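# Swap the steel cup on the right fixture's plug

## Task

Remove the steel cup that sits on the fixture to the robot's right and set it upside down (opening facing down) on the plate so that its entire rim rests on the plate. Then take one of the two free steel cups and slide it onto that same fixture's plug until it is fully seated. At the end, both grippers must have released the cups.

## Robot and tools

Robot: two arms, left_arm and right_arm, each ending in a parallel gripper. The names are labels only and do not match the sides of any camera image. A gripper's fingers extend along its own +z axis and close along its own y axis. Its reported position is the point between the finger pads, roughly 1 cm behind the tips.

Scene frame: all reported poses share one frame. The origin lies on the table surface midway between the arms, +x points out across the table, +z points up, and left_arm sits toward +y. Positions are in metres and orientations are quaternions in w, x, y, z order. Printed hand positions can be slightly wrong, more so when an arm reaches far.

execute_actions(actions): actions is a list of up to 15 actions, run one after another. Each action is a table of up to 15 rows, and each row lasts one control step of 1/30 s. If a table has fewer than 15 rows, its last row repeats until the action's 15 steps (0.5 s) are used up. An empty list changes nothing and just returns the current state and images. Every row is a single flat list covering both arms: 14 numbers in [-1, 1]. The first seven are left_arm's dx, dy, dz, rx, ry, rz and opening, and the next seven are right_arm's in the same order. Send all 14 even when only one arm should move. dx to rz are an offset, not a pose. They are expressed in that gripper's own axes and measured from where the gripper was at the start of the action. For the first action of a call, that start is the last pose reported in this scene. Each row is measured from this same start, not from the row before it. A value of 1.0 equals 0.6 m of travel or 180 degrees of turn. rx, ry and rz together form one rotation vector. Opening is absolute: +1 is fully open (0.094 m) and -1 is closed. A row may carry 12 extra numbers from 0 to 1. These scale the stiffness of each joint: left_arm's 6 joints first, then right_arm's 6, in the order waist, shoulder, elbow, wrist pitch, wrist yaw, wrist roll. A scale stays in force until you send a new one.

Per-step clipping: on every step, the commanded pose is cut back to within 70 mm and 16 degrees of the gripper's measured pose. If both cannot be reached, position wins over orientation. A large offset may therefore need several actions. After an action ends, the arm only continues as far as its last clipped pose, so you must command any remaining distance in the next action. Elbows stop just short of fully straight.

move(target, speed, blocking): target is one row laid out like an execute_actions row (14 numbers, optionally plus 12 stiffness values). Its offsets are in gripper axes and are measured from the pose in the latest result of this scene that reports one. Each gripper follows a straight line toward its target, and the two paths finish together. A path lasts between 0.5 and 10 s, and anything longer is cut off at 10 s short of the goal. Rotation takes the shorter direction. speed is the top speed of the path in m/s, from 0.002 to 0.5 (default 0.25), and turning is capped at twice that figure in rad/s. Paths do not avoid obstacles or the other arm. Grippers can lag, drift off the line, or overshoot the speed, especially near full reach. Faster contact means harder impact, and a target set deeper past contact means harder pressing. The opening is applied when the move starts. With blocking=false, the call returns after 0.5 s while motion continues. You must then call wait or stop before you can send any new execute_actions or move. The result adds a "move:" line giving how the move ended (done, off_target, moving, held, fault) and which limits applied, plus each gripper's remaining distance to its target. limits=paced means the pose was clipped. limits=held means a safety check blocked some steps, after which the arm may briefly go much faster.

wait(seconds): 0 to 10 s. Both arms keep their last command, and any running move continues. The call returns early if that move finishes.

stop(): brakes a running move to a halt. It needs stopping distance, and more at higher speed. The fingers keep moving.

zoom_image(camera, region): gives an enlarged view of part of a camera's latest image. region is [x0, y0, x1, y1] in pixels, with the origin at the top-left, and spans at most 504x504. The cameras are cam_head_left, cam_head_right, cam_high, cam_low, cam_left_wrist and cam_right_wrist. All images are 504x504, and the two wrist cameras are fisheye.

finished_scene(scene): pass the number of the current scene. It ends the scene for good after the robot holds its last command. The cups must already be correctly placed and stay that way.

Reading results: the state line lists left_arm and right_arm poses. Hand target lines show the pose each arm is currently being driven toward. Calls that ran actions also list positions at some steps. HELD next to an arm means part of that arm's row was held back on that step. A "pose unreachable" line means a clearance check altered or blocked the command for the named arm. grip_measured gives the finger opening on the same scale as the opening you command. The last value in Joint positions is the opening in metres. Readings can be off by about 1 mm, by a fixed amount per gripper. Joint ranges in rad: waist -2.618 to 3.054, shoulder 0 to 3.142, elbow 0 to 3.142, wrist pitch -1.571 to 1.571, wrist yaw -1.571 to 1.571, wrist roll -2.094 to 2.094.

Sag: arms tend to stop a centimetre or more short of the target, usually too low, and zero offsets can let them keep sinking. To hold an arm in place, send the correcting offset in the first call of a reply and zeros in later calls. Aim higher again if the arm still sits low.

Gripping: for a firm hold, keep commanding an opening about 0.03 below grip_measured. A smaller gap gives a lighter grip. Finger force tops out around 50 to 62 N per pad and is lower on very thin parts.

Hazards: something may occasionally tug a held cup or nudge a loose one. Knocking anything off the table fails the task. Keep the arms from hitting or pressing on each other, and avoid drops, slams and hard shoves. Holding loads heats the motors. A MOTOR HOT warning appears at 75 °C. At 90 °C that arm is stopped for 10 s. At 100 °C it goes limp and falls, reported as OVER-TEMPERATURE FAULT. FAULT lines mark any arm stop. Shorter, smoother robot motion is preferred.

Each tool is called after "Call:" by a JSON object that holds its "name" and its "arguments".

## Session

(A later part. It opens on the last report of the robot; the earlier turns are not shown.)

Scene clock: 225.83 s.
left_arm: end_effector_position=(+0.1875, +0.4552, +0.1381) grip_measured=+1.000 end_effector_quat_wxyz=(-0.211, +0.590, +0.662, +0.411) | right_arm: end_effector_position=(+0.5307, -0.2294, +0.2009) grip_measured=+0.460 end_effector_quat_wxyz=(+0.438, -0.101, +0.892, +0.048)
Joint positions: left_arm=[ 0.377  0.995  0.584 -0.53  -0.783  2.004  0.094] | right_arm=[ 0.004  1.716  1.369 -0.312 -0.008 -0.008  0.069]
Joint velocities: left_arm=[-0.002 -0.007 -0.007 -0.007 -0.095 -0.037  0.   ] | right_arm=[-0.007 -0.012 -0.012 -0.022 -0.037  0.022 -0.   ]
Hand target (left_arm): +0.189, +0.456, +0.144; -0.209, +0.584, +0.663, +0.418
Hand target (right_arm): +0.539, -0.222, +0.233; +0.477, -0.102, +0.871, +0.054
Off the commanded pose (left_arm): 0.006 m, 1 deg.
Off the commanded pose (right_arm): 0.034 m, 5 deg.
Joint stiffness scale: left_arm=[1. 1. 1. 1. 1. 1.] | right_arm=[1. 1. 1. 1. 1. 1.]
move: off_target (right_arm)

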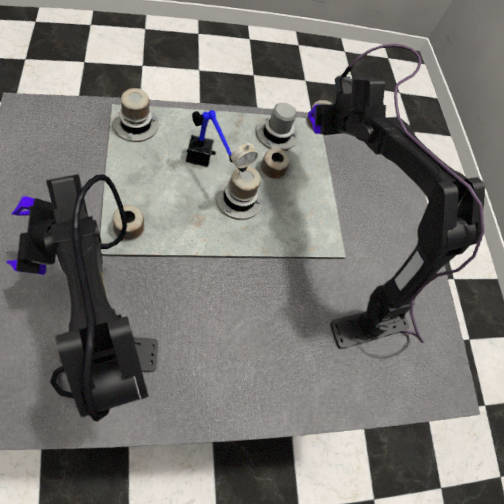

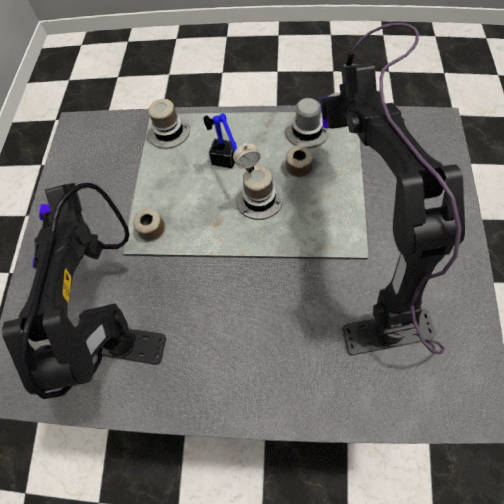

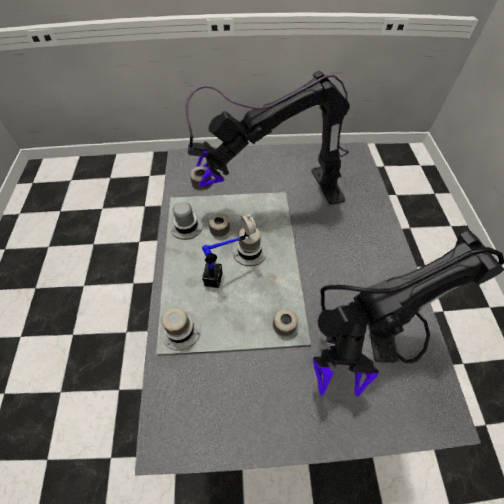

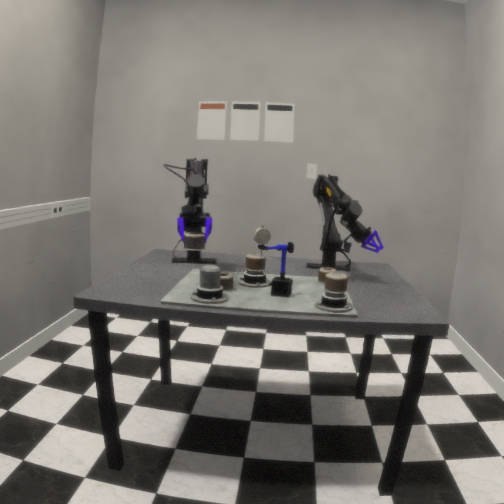

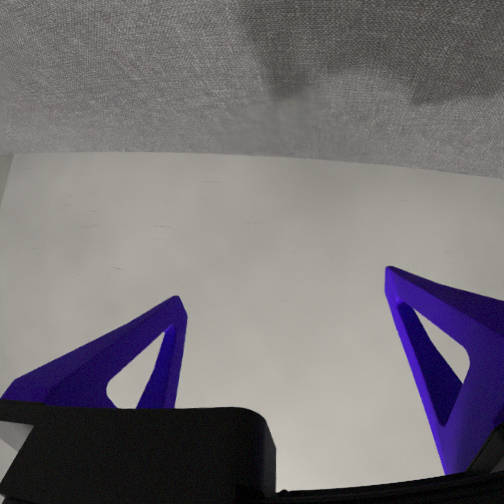

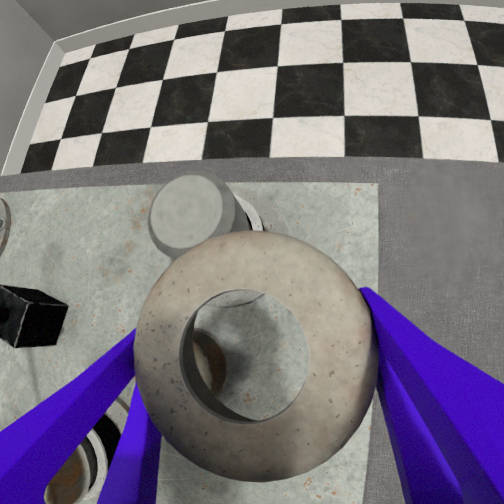

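Call:
{"name": "execute_actions", "arguments": {"actions": [[[0.0075,0.0054,-0.004,-0.003,0.003,-0.004,1,-0.0548,0.0115,-0.0164,-0.0026,-0.029,-0.0014,0.425],[0.0075,0.0054,-0.004,-0.003,0.003,-0.004,1,-0.0586,0.0148,-0.0117,-0.0034,-0.029,-0.002,0.425],[0.0075,0.0054,-0.004,-0.003,0.003,-0.004,1,-0.0643,0.0198,-0.0047,-0.0046,-0.029,-0.0029,0.425],[0.0075,0.0054,-0.004,-0.003,0.003,-0.004,1,-0.071,0.0256,0.0034,-0.006,-0.029,-0.0039,0.425],[0.0075,0.0054,-0.004,-0.003,0.003,-0.004,1,-0.0786,0.0323,0.0128,-0.0076,-0.0295,-0.005,0.425],[0.0075,0.0054,-0.004,-0.003,0.003,-0.004,1,-0.0862,0.039,0.0221,-0.0092,-0.0295,-0.0061,0.425],[0.0075,0.0054,-0.004,-0.003,0.003,-0.004,1,-0.0938,0.0456,0.0314,-0.0108,-0.03,-0.0073,0.425],[0.0075,0.0054,-0.004,-0.003,0.003,-0.004,1,-0.1013,0.0523,0.0408,-0.0124,-0.03,-0.0084,0.425],[0.0075,0.0054,-0.004,-0.003,0.003,-0.004,1,-0.1089,0.0589,0.0501,-0.014,-0.03,-0.0096,0.425],[0.0075,0.0054,-0.004,-0.003,0.003,-0.004,1,-0.1165,0.0656,0.0595,-0.0156,-0.03,-0.0107,0.425],[0.0075,0.0054,-0.004,-0.003,0.003,-0.004,1,-0.1241,0.0722,0.0688,-0.0172,-0.0305,-0.0119,0.425],[0.0075,0.0054,-0.004,-0.003,0.003,-0.004,1,-0.1317,0.0789,0.0781,-0.0188,-0.0305,-0.013,0.425],[0.0075,0.0054,-0.004,-0.003,0.003,-0.004,1,-0.1384,0.0847,0.0863,-0.0202,-0.0306,-0.014,0.425],[0.0075,0.0054,-0.004,-0.003,0.003,-0.004,1,-0.1431,0.0889,0.0921,-0.0212,-0.0306,-0.0147,0.425],[0.0075,0.0054,-0.004,-0.003,0.003,-0.004,1,-0.1469,0.0922,0.0968,-0.0219,-0.0306,-0.0153,0.425]]]}}

Call:
{"name": "wait", "arguments": {"seconds": 0.6}}

Scene clock: 243.10 s.
left_arm: end_effector_position=(+0.1875, +0.4552, +0.1381) grip_measured=+1.000 end_effector_quat_wxyz=(-0.211, +0.590, +0.662, +0.411) | right_arm: end_effector_position=(+0.5969, -0.1669, +0.1982) grip_measured=+0.460 end_effector_quat_wxyz=(+0.443, -0.133, +0.884, +0.066)
Joint positions: left_arm=[ 0.377  0.995  0.584 -0.53  -0.783  2.004  0.094] | right_arm=[ 0.086  2.018  1.739 -0.362 -0.003 -0.003  0.069]
Joint velocities: left_arm=[ 0.007 -0.012 -0.007 -0.037  0.007 -0.051  0.   ] | right_arm=[ 0.129  0.755  0.96  -0.168 -0.066 -0.022 -0.   ]
Hand target (left_arm): +0.189, +0.456, +0.144; -0.209, +0.585, +0.663, +0.418
Hand target (right_arm): +0.610, -0.155, +0.234; +0.480, -0.133, +0.864, +0.075
Off the commanded pose (left_arm): 0.006 m, 1 deg.
Off the commanded pose (right_arm): 0.044 m, 5 deg.
Joint stiffness scale: left_arm=[1. 1. 1. 1. 1. 1.] | right_arm=[1. 1. 1. 1. 1. 1.]
Step readings (end_effector_position):
0: left_arm (+0.1875, +0.4552, +0.1381) | right_arm (+0.5305, -0.2294, +0.2007)
1: left_arm (+0.1875, +0.4552, +0.1381) | right_arm (+0.5305, -0.2294, +0.2007)
2: left_arm (+0.1875, +0.4552, +0.1381) | right_arm (+0.5305, -0.2293, +0.2003)
4: left_arm (+0.1875, +0.4552, +0.1381) | right_arm (+0.5326, -0.2265, +0.1994)
8: left_arm (+0.1875, +0.4552, +0.1381) | right_arm (+0.5519, -0.2085, +0.2001)
15: end_effector_position above

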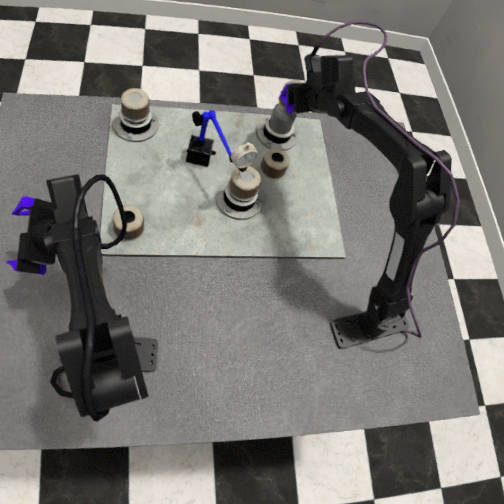

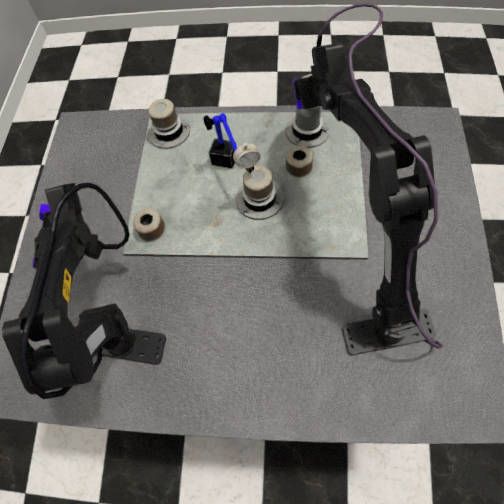

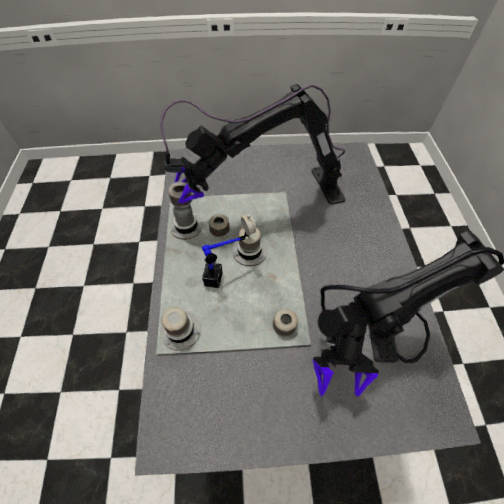

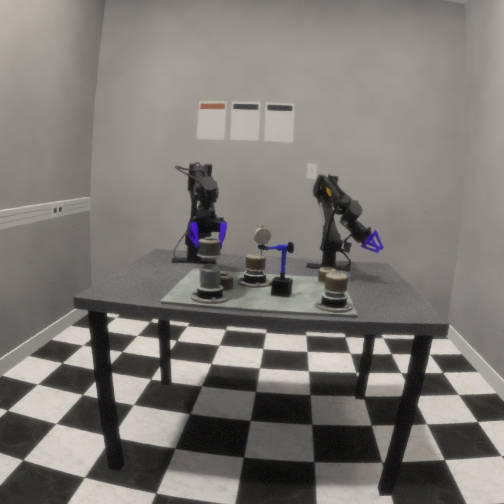

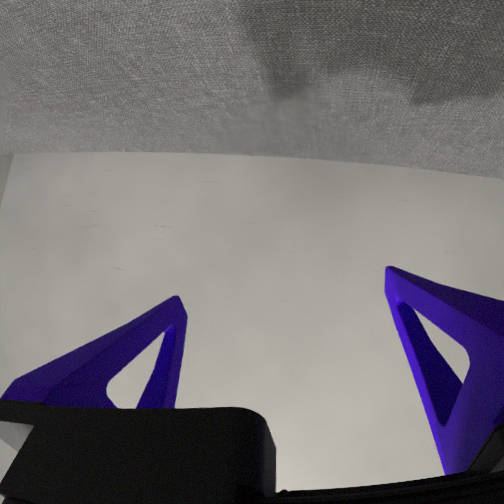

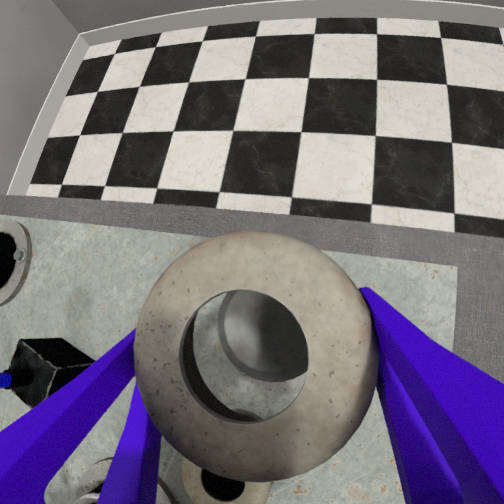

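Scene clock: 243.70 s.
left_arm: end_effector_position=(+0.1875, +0.4552, +0.1381) grip_measured=+1.000 end_effector_quat_wxyz=(-0.211, +0.590, +0.662, +0.411) | right_arm: end_effector_position=(+0.6007, -0.1599, +0.1871) grip_measured=+0.460 end_effector_quat_wxyz=(+0.429, -0.138, +0.890, +0.066)
Joint positions: left_arm=[ 0.377  0.995  0.584 -0.53  -0.783  2.004  0.094] | right_arm=[ 0.096  2.063  1.786 -0.396 -0.003 -0.003  0.069]
Joint velocities: left_arm=[ 0.007  0.007 -0.022  0.037 -0.051  0.022  0.   ] | right_arm=[-0.012 -0.007 -0.007 -0.037  0.11   0.022 -0.   ]
Hand target (left_arm): +0.189, +0.456, +0.144; -0.209, +0.585, +0.663, +0.418
Hand target (right_arm): +0.610, -0.155, +0.234; +0.480, -0.133, +0.864, +0.075
Off the commanded pose (left_arm): 0.006 m, 1 deg.
Off the commanded pose (right_arm): 0.051 m, 6 deg.
Joint stiffness scale: left_arm=[1. 1. 1. 1. 1. 1.] | right_arm=[1. 1. 1. 1. 1. 1.]
wait: 0.60 s; at rest by 0.43 s

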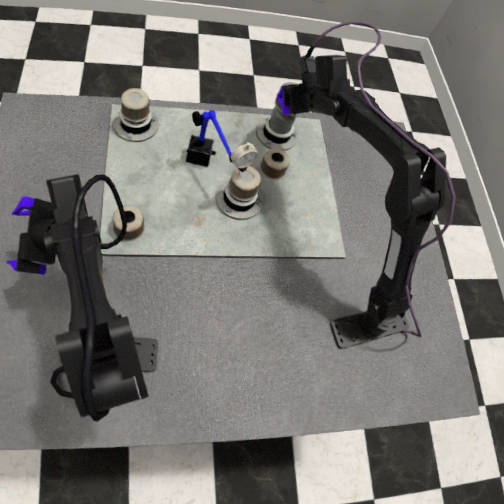

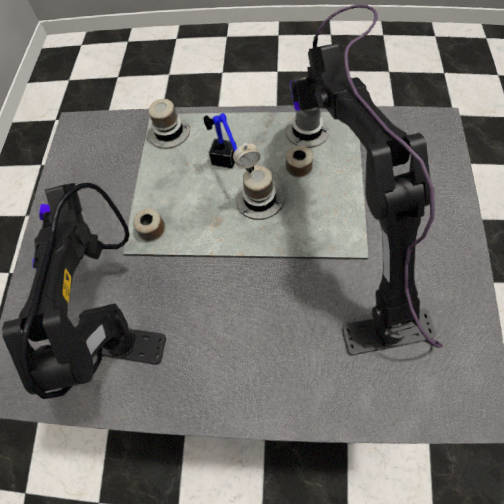

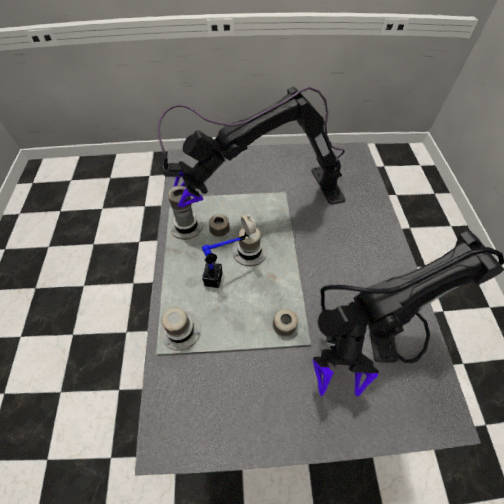

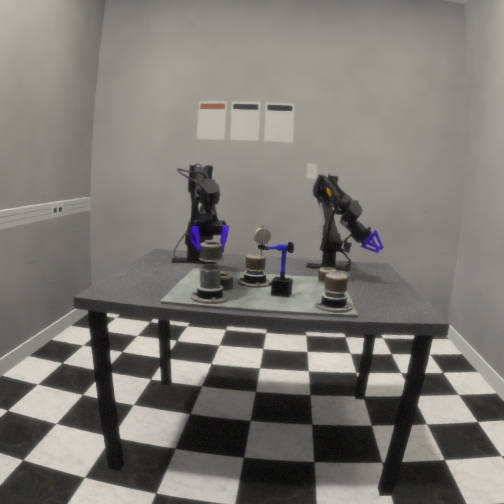

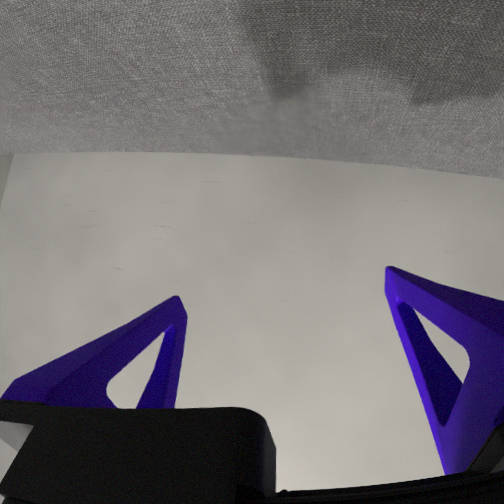

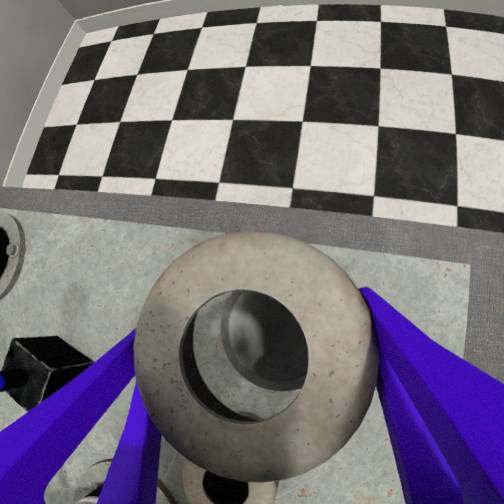

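Call:
{"name": "execute_actions", "arguments": {"actions": [[[0.0075,0.0054,-0.004,-0.003,0.003,-0.004,1,-0.0715,0.002,-0.033,0,-0.037,0,0.425],[0.0075,0.0054,-0.004,-0.003,0.003,-0.004,1,-0.0705,0.001,-0.030,0,-0.037,0,0.425],[0.0075,0.0054,-0.004,-0.003,0.003,-0.004,1,-0.069,0,-0.0265,0,-0.036,0,0.425],[0.0075,0.0054,-0.004,-0.003,0.003,-0.004,1,-0.067,0,-0.023,0,-0.036,0,0.425],[0.0075,0.0054,-0.004,-0.003,0.003,-0.004,1,-0.0645,0,-0.0195,0,-0.036,0,0.425],[0.0075,0.0054,-0.004,-0.003,0.003,-0.004,1,-0.0615,0,-0.016,0,-0.035,0,0.425],[0.0075,0.0054,-0.004,-0.003,0.003,-0.004,1,-0.058,0,-0.0132,0,-0.035,0,0.425],[0.0075,0.0054,-0.004,-0.003,0.003,-0.004,1,-0.0545,0,-0.0104,0,-0.035,0,0.425],[0.0075,0.0054,-0.004,-0.003,0.003,-0.004,1,-0.051,0,-0.0076,0,-0.034,0,0.425],[0.0075,0.0054,-0.004,-0.003,0.003,-0.004,1,-0.048,0,-0.0052,0,-0.034,0,0.425],[0.0075,0.0054,-0.004,-0.003,0.003,-0.004,1,-0.045,0,-0.0028,0,-0.034,0,0.425],[0.0075,0.0054,-0.004,-0.003,0.003,-0.004,1,-0.0435,0,-0.0016,0,-0.034,0,0.425],[0.0075,0.0054,-0.004,-0.003,0.003,-0.004,1,-0.0422,0,-0.0006,0,-0.034,0,0.425]]]}}

Call:
{"name": "wait", "arguments": {"seconds": 0.4}}

Scene clock: 256.77 s.
left_arm: end_effector_position=(+0.1875, +0.4552, +0.1381) grip_measured=+1.000 end_effector_quat_wxyz=(-0.211, +0.590, +0.662, +0.411) | right_arm: end_effector_position=(+0.6054, -0.1584, +0.1829) grip_measured=+0.460 end_effector_quat_wxyz=(+0.437, -0.138, +0.886, +0.067)
Joint positions: left_arm=[ 0.377  0.995  0.584 -0.53  -0.783  2.004  0.094] | right_arm=[ 0.096  2.074  1.773 -0.354 -0.003 -0.003  0.069]
Joint velocities: left_arm=[-0.007 -0.012 -0.002 -0.051 -0.11  -0.081  0.   ] | right_arm=[-0.002  0.061 -0.085  0.007 -0.007 -0.037  0.001]
Hand target (left_arm): +0.189, +0.456, +0.144; -0.209, +0.585, +0.663, +0.418
Hand target (right_arm): +0.614, -0.156, +0.207; +0.475, -0.134, +0.867, +0.073
Off the commanded pose (left_arm): 0.006 m, 1 deg.
Off the commanded pose (right_arm): 0.026 m, 5 deg.
Joint stiffness scale: left_arm=[1. 1. 1. 1. 1. 1.] | right_arm=[1. 1. 1. 1. 1. 1.]
Step readings (end_effector_position):
0: left_arm (+0.1875, +0.4552, +0.1381) | right_arm (+0.6007, -0.1599, +0.1871)
1: left_arm (+0.1875, +0.4552, +0.1381) | right_arm (+0.6007, -0.1599, +0.1871)
2: left_arm (+0.1875, +0.4552, +0.1381) | right_arm (+0.6007, -0.1599, +0.1871)
4: left_arm (+0.1875, +0.4552, +0.1381) | right_arm (+0.6007, -0.1599, +0.1871)
8: left_arm (+0.1875, +0.4552, +0.1381) | right_arm (+0.6015, -0.1596, +0.1877)
15: end_effector_position above

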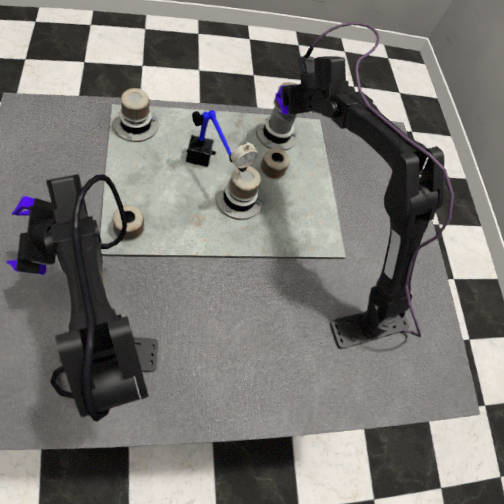

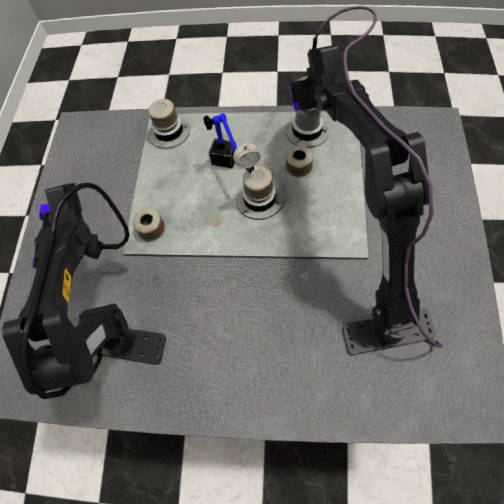

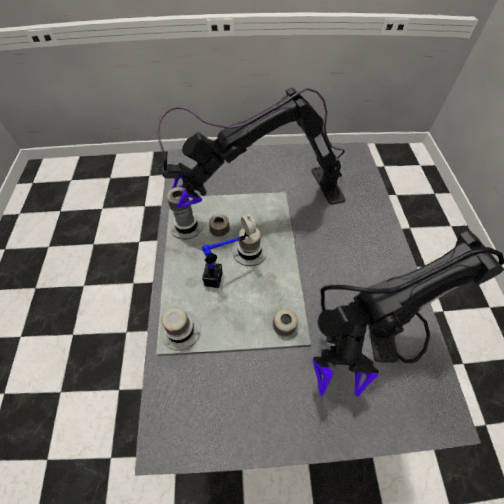

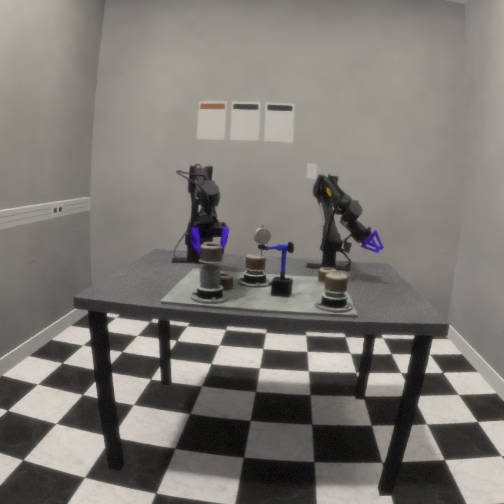

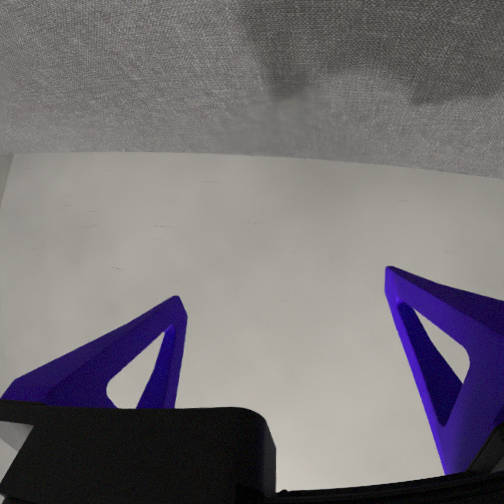

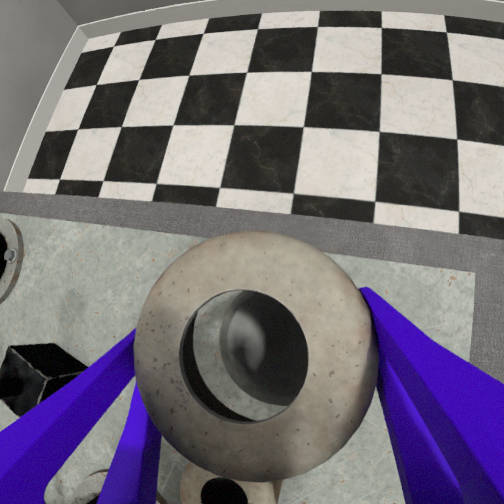

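Scene clock: 257.17 s.
left_arm: end_effector_position=(+0.1875, +0.4552, +0.1381) grip_measured=+1.000 end_effector_quat_wxyz=(-0.211, +0.590, +0.662, +0.411) | right_arm: end_effector_position=(+0.6057, -0.1583, +0.1767) grip_measured=+0.460 end_effector_quat_wxyz=(+0.433, -0.138, +0.888, +0.067)
Joint positions: left_arm=[ 0.377  0.995  0.584 -0.53  -0.783  2.004  0.094] | right_arm=[ 0.096  2.081  1.765 -0.346 -0.003 -0.003  0.069]
Joint velocities: left_arm=[-0.007 -0.007 -0.007  0.066 -0.11   0.037  0.   ] | right_arm=[ 0.007  0.012  0.012  0.051 -0.066  0.051 -0.001]
Hand target (left_arm): +0.189, +0.456, +0.144; -0.209, +0.585, +0.663, +0.418
Hand target (right_arm): +0.614, -0.156, +0.207; +0.475, -0.134, +0.867, +0.073
Off the commanded pose (left_arm): 0.006 m, 1 deg.
Off the commanded pose (right_arm): 0.032 m, 6 deg.
Joint stiffness scale: left_arm=[1. 1. 1. 1. 1. 1.] | right_arm=[1. 1. 1. 1. 1. 1.]
wait: 0.40 s; at rest by 0.30 s

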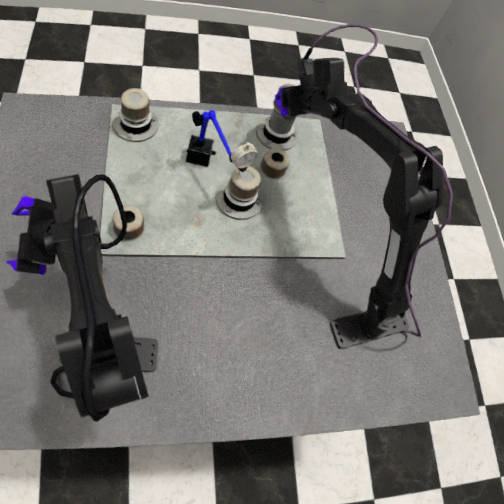

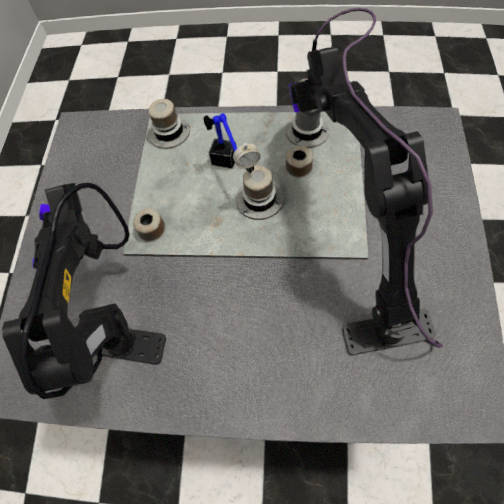

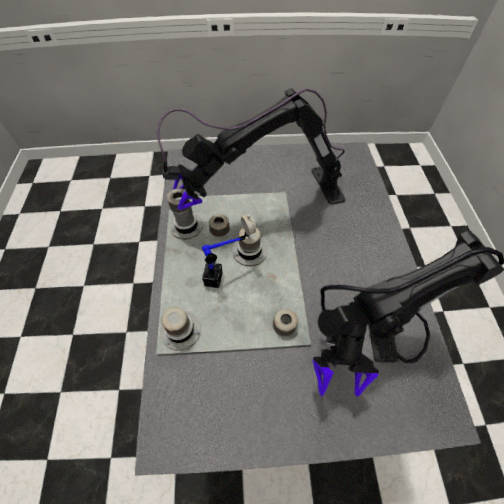

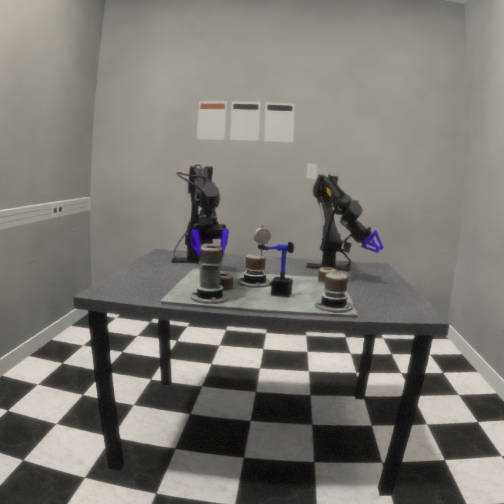

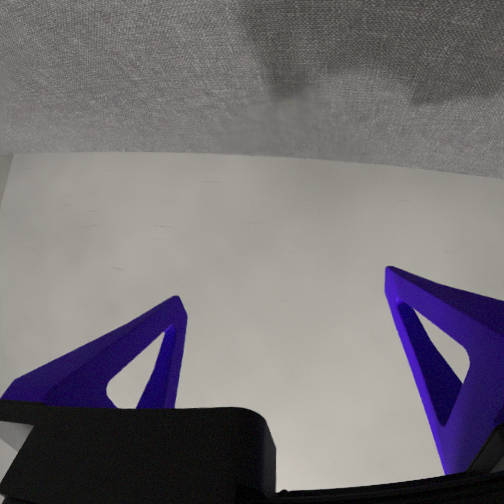

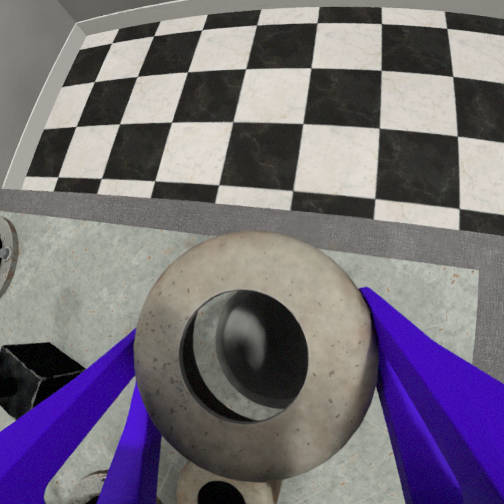

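Call:
{"name": "execute_actions", "arguments": {"actions": [[[0.0075,0.0054,-0.004,-0.003,0.003,-0.004,1,-0.0466,-0.002,-0.0151,0,-0.029,0,0.425],[0.0075,0.0054,-0.004,-0.003,0.003,-0.004,1,-0.0435,-0.002,-0.0127,0,-0.028,0,0.425],[0.0075,0.0054,-0.004,-0.003,0.003,-0.004,1,-0.0404,-0.002,-0.0103,0,-0.027,0,0.425],[0.0075,0.0054,-0.004,-0.003,0.003,-0.004,1,-0.0374,-0.002,-0.008,0,-0.027,0,0.425],[0.0075,0.0054,-0.004,-0.003,0.003,-0.004,1,-0.0343,-0.002,-0.0055,0,-0.027,0,0.425],[0.0075,0.0054,-0.004,-0.003,0.003,-0.004,1,-0.0312,-0.002,-0.0032,0,-0.027,0,0.425],[0.0075,0.0054,-0.004,-0.003,0.003,-0.004,1,-0.0282,-0.002,-0.0008,0,-0.027,0,0.425],[0.0075,0.0054,-0.004,-0.003,0.003,-0.004,1,-0.0251,-0.002,0.0016,0,-0.027,0,0.425],[0.0075,0.0054,-0.004,-0.003,0.003,-0.004,1,-0.022,-0.002,0.004,0,-0.027,0,0.425],[0.0075,0.0054,-0.004,-0.003,0.003,-0.004,1,-0.019,-0.002,0.0063,0,-0.027,0,0.425],[0.0075,0.0054,-0.004,-0.003,0.003,-0.004,1,-0.0159,-0.002,0.0088,0,-0.027,0,0.425],[0.0075,0.0054,-0.004,-0.003,0.003,-0.004,1,-0.0128,-0.002,0.0112,0,-0.027,0,0.425],[0.0075,0.0054,-0.004,-0.003,0.003,-0.004,1,-0.0098,-0.002,0.0135,0,-0.027,0,0.425],[0.0075,0.0054,-0.004,-0.003,0.003,-0.004,1,-0.0066,-0.002,0.016,0,-0.027,0,0.425],[0.0075,0.0054,-0.004,-0.003,0.003,-0.004,1,-0.0036,-0.002,0.0183,0,-0.027,0,0.425]],[[0.0075,0.0054,-0.004,-0.003,0.003,-0.004,1,-0.0352,0,-0.0062,0,-0.027,0,0.425],[0.0075,0.0054,-0.004,-0.003,0.003,-0.004,1,-0.0312,0,-0.0032,0,-0.027,0,0.425],[0.0075,0.0054,-0.004,-0.003,0.003,-0.004,1,-0.0273,0,-0.0001,0,-0.027,0,0.425],[0.0075,0.0054,-0.004,-0.003,0.003,-0.004,1,-0.0234,0,0.003,0,-0.027,0,0.425],[0.0075,0.0054,-0.004,-0.003,0.003,-0.004,1,-0.0194,0,0.006,0,-0.027,0,0.425],[0.0075,0.0054,-0.004,-0.003,0.003,-0.004,1,-0.0155,0,0.0091,0,-0.027,0,0.425],[0.0075,0.0054,-0.004,-0.003,0.003,-0.004,1,-0.0115,0,0.0122,0,-0.026,0,0.425],[0.0075,0.0054,-0.004,-0.003,0.003,-0.004,1,-0.0076,0,0.0152,0,-0.026,0,0.425],[0.0075,0.0054,-0.004,-0.003,0.003,-0.004,1,-0.0043,0,0.0178,0,-0.026,0,0.425],[0.0075,0.0054,-0.004,-0.003,0.003,-0.004,1,-0.001,0,0.0204,0,-0.025,0,0.425],[0.0075,0.0054,-0.004,-0.003,0.003,-0.004,1,0.0016,0,0.0224,0,-0.025,0,0.425],[0.0075,0.0054,-0.004,-0.003,0.003,-0.004,1,0.0043,0,0.0245,0,-0.025,0,0.425],[0.0075,0.0054,-0.004,-0.003,0.003,-0.004,1,0.0056,0,0.0255,0,-0.025,0,0.425],[0.0075,0.0054,-0.004,-0.003,0.003,-0.004,1,0.0069,0,0.0265,0,-0.025,0,0.425],[0.0075,0.0054,-0.004,-0.003,0.003,-0.004,1,0.0082,0,0.0275,0,-0.025,0,0.425]]]}}

Call:
{"name": "wait", "arguments": {"seconds": 0.4}}

Scene clock: 288.07 s.
left_arm: end_effector_position=(+0.1875, +0.4552, +0.1381) grip_measured=+1.000 end_effector_quat_wxyz=(-0.211, +0.590, +0.662, +0.411) | right_arm: end_effector_position=(+0.6052, -0.1592, +0.1150) grip_measured=+0.460 end_effector_quat_wxyz=(+0.431, -0.137, +0.889, +0.065)
Joint positions: left_arm=[ 0.377  0.995  0.584 -0.53  -0.783  2.004  0.094] | right_arm=[ 0.096  2.127  1.59  -0.131  0.001 -0.003  0.069]
Joint velocities: left_arm=[-0.007  0.002  0.007  0.095  0.051 -0.037  0.   ] | right_arm=[-0.022  0.046 -0.1    0.183  0.037 -0.037 -0.001]
Hand target (left_arm): +0.189, +0.456, +0.144; -0.209, +0.585, +0.663, +0.418
Hand target (right_arm): +0.612, -0.157, +0.135; +0.463, -0.135, +0.873, +0.070
Off the commanded pose (left_arm): 0.006 m, 1 deg.
Off the commanded pose (right_arm): 0.022 m, 4 deg.
Joint stiffness scale: left_arm=[1. 1. 1. 1. 1. 1.] | right_arm=[1. 1. 1. 1. 1. 1.]
Step readings (end_effector_position; steps 1 to 15: 1st action; 16 to 30: 2nd action):
0: left_arm (+0.1875, +0.4552, +0.1381) | right_arm (+0.6059, -0.1582, +0.1770)
1: left_arm (+0.1875, +0.4552, +0.1381) | right_arm (+0.6059, -0.1582, +0.1770)
2: left_arm (+0.1875, +0.4552, +0.1381) | right_arm (+0.6060, -0.1582, +0.1771)
4: left_arm (+0.1875, +0.4552, +0.1381) | right_arm (+0.6062, -0.1581, +0.1769)
8: left_arm (+0.1875, +0.4552, +0.1381) | right_arm (+0.6058, -0.1583, +0.1711)
15: left_arm (+0.1875, +0.4552, +0.1381) | right_arm (+0.6040, -0.1593, +0.1491)
16: left_arm (+0.1875, +0.4552, +0.1381) | right_arm (+0.6041, -0.1594, +0.1468)
17: left_arm (+0.1875, +0.4552, +0.1381) | right_arm (+0.6042, -0.1595, +0.1445)
19: left_arm (+0.1875, +0.4552, +0.1381) | right_arm (+0.6042, -0.1595, +0.1405)
23: left_arm (+0.1875, +0.4552, +0.1381) | right_arm (+0.6045, -0.1594, +0.1319)
30: end_effector_position above

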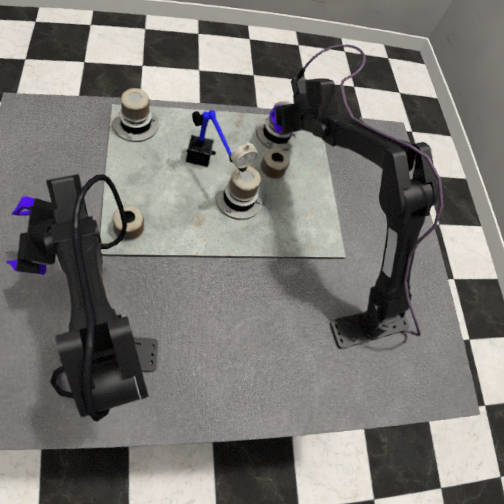

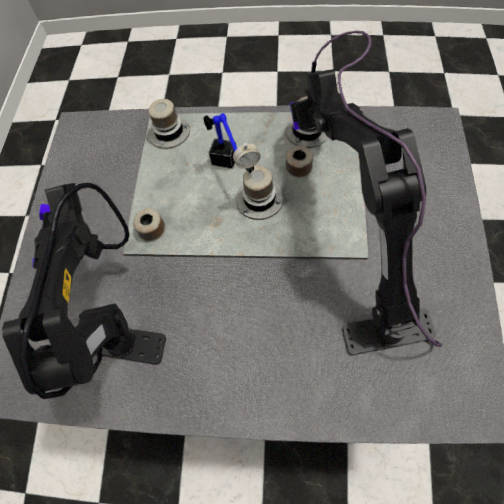

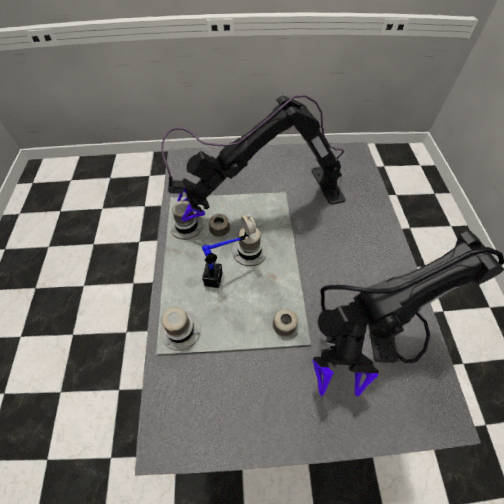

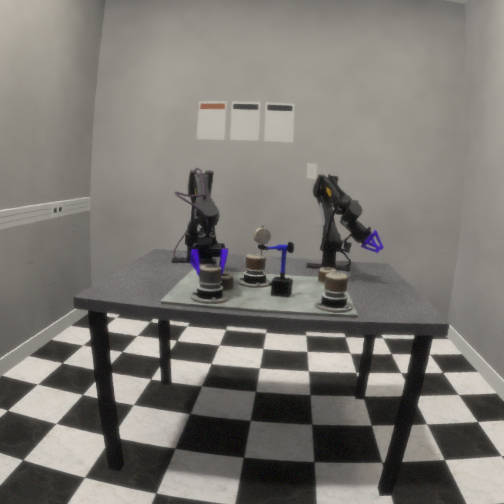

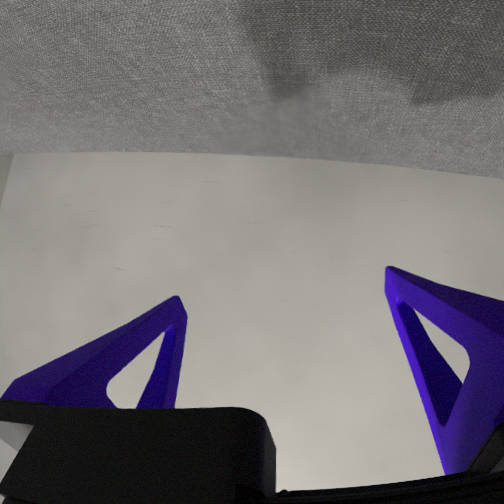

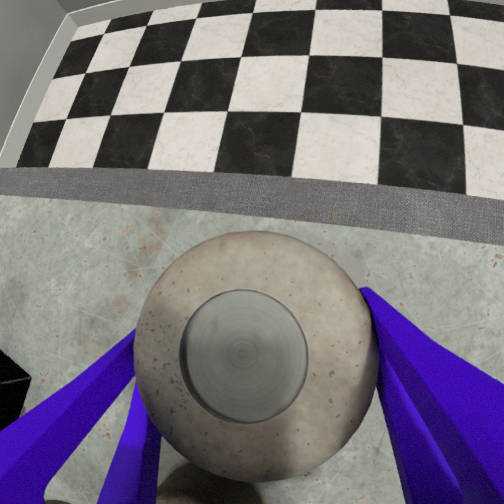

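Scene clock: 288.47 s.
left_arm: end_effector_position=(+0.1875, +0.4552, +0.1381) grip_measured=+1.000 end_effector_quat_wxyz=(-0.211, +0.590, +0.662, +0.411) | right_arm: end_effector_position=(+0.6056, -0.1591, +0.1150) grip_measured=+0.460 end_effector_quat_wxyz=(+0.433, -0.137, +0.888, +0.065)
Joint positions: left_arm=[ 0.377  0.995  0.584 -0.53  -0.783  2.004  0.094] | right_arm=[ 0.096  2.127  1.586 -0.122  0.001 -0.003  0.069]
Joint velocities: left_arm=[-0.002 -0.002  0.002 -0.007 -0.066  0.095  0.   ] | right_arm=[ 0.007 -0.027  0.012  0.037 -0.051  0.007 -0.   ]
Hand target (left_arm): +0.189, +0.456, +0.144; -0.209, +0.585, +0.663, +0.418
Hand target (right_arm): +0.612, -0.157, +0.135; +0.463, -0.135, +0.873, +0.070
Off the commanded pose (left_arm): 0.006 m, 1 deg.
Off the commanded pose (right_arm): 0.022 m, 4 deg.
Joint stiffness scale: left_arm=[1. 1. 1. 1. 1. 1.] | right_arm=[1. 1. 1. 1. 1. 1.]
wait: 0.40 s; at rest by 0.17 s

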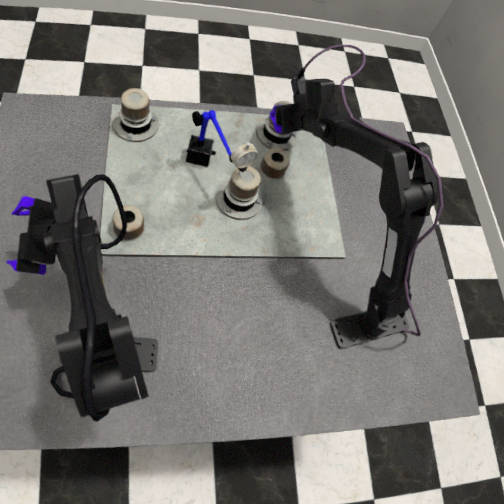

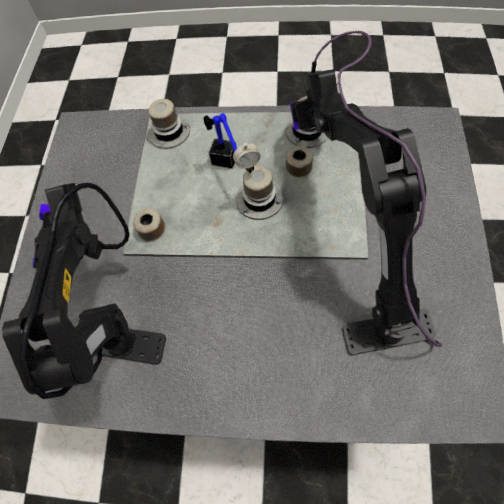

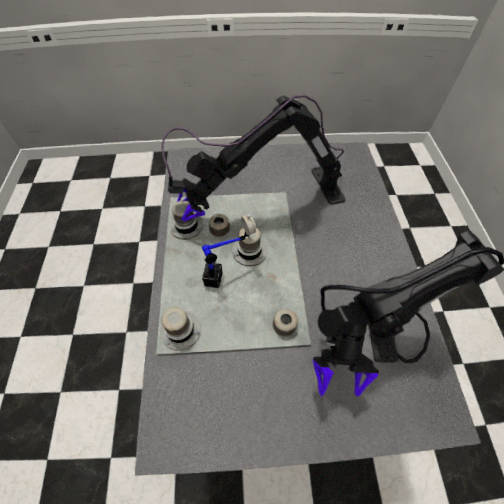

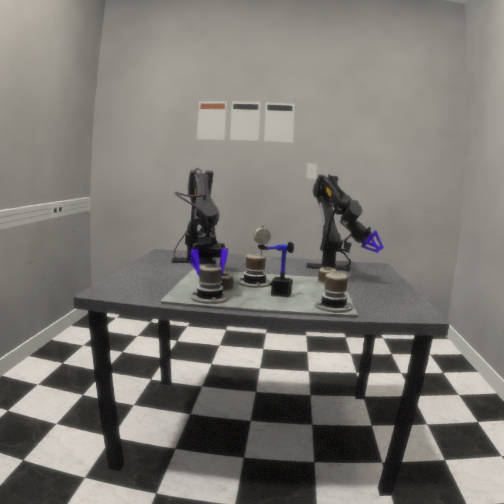

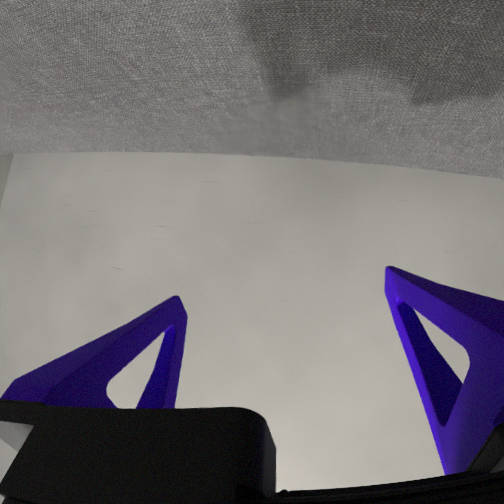

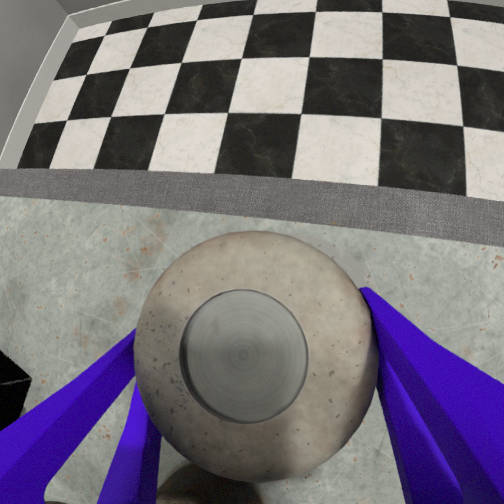

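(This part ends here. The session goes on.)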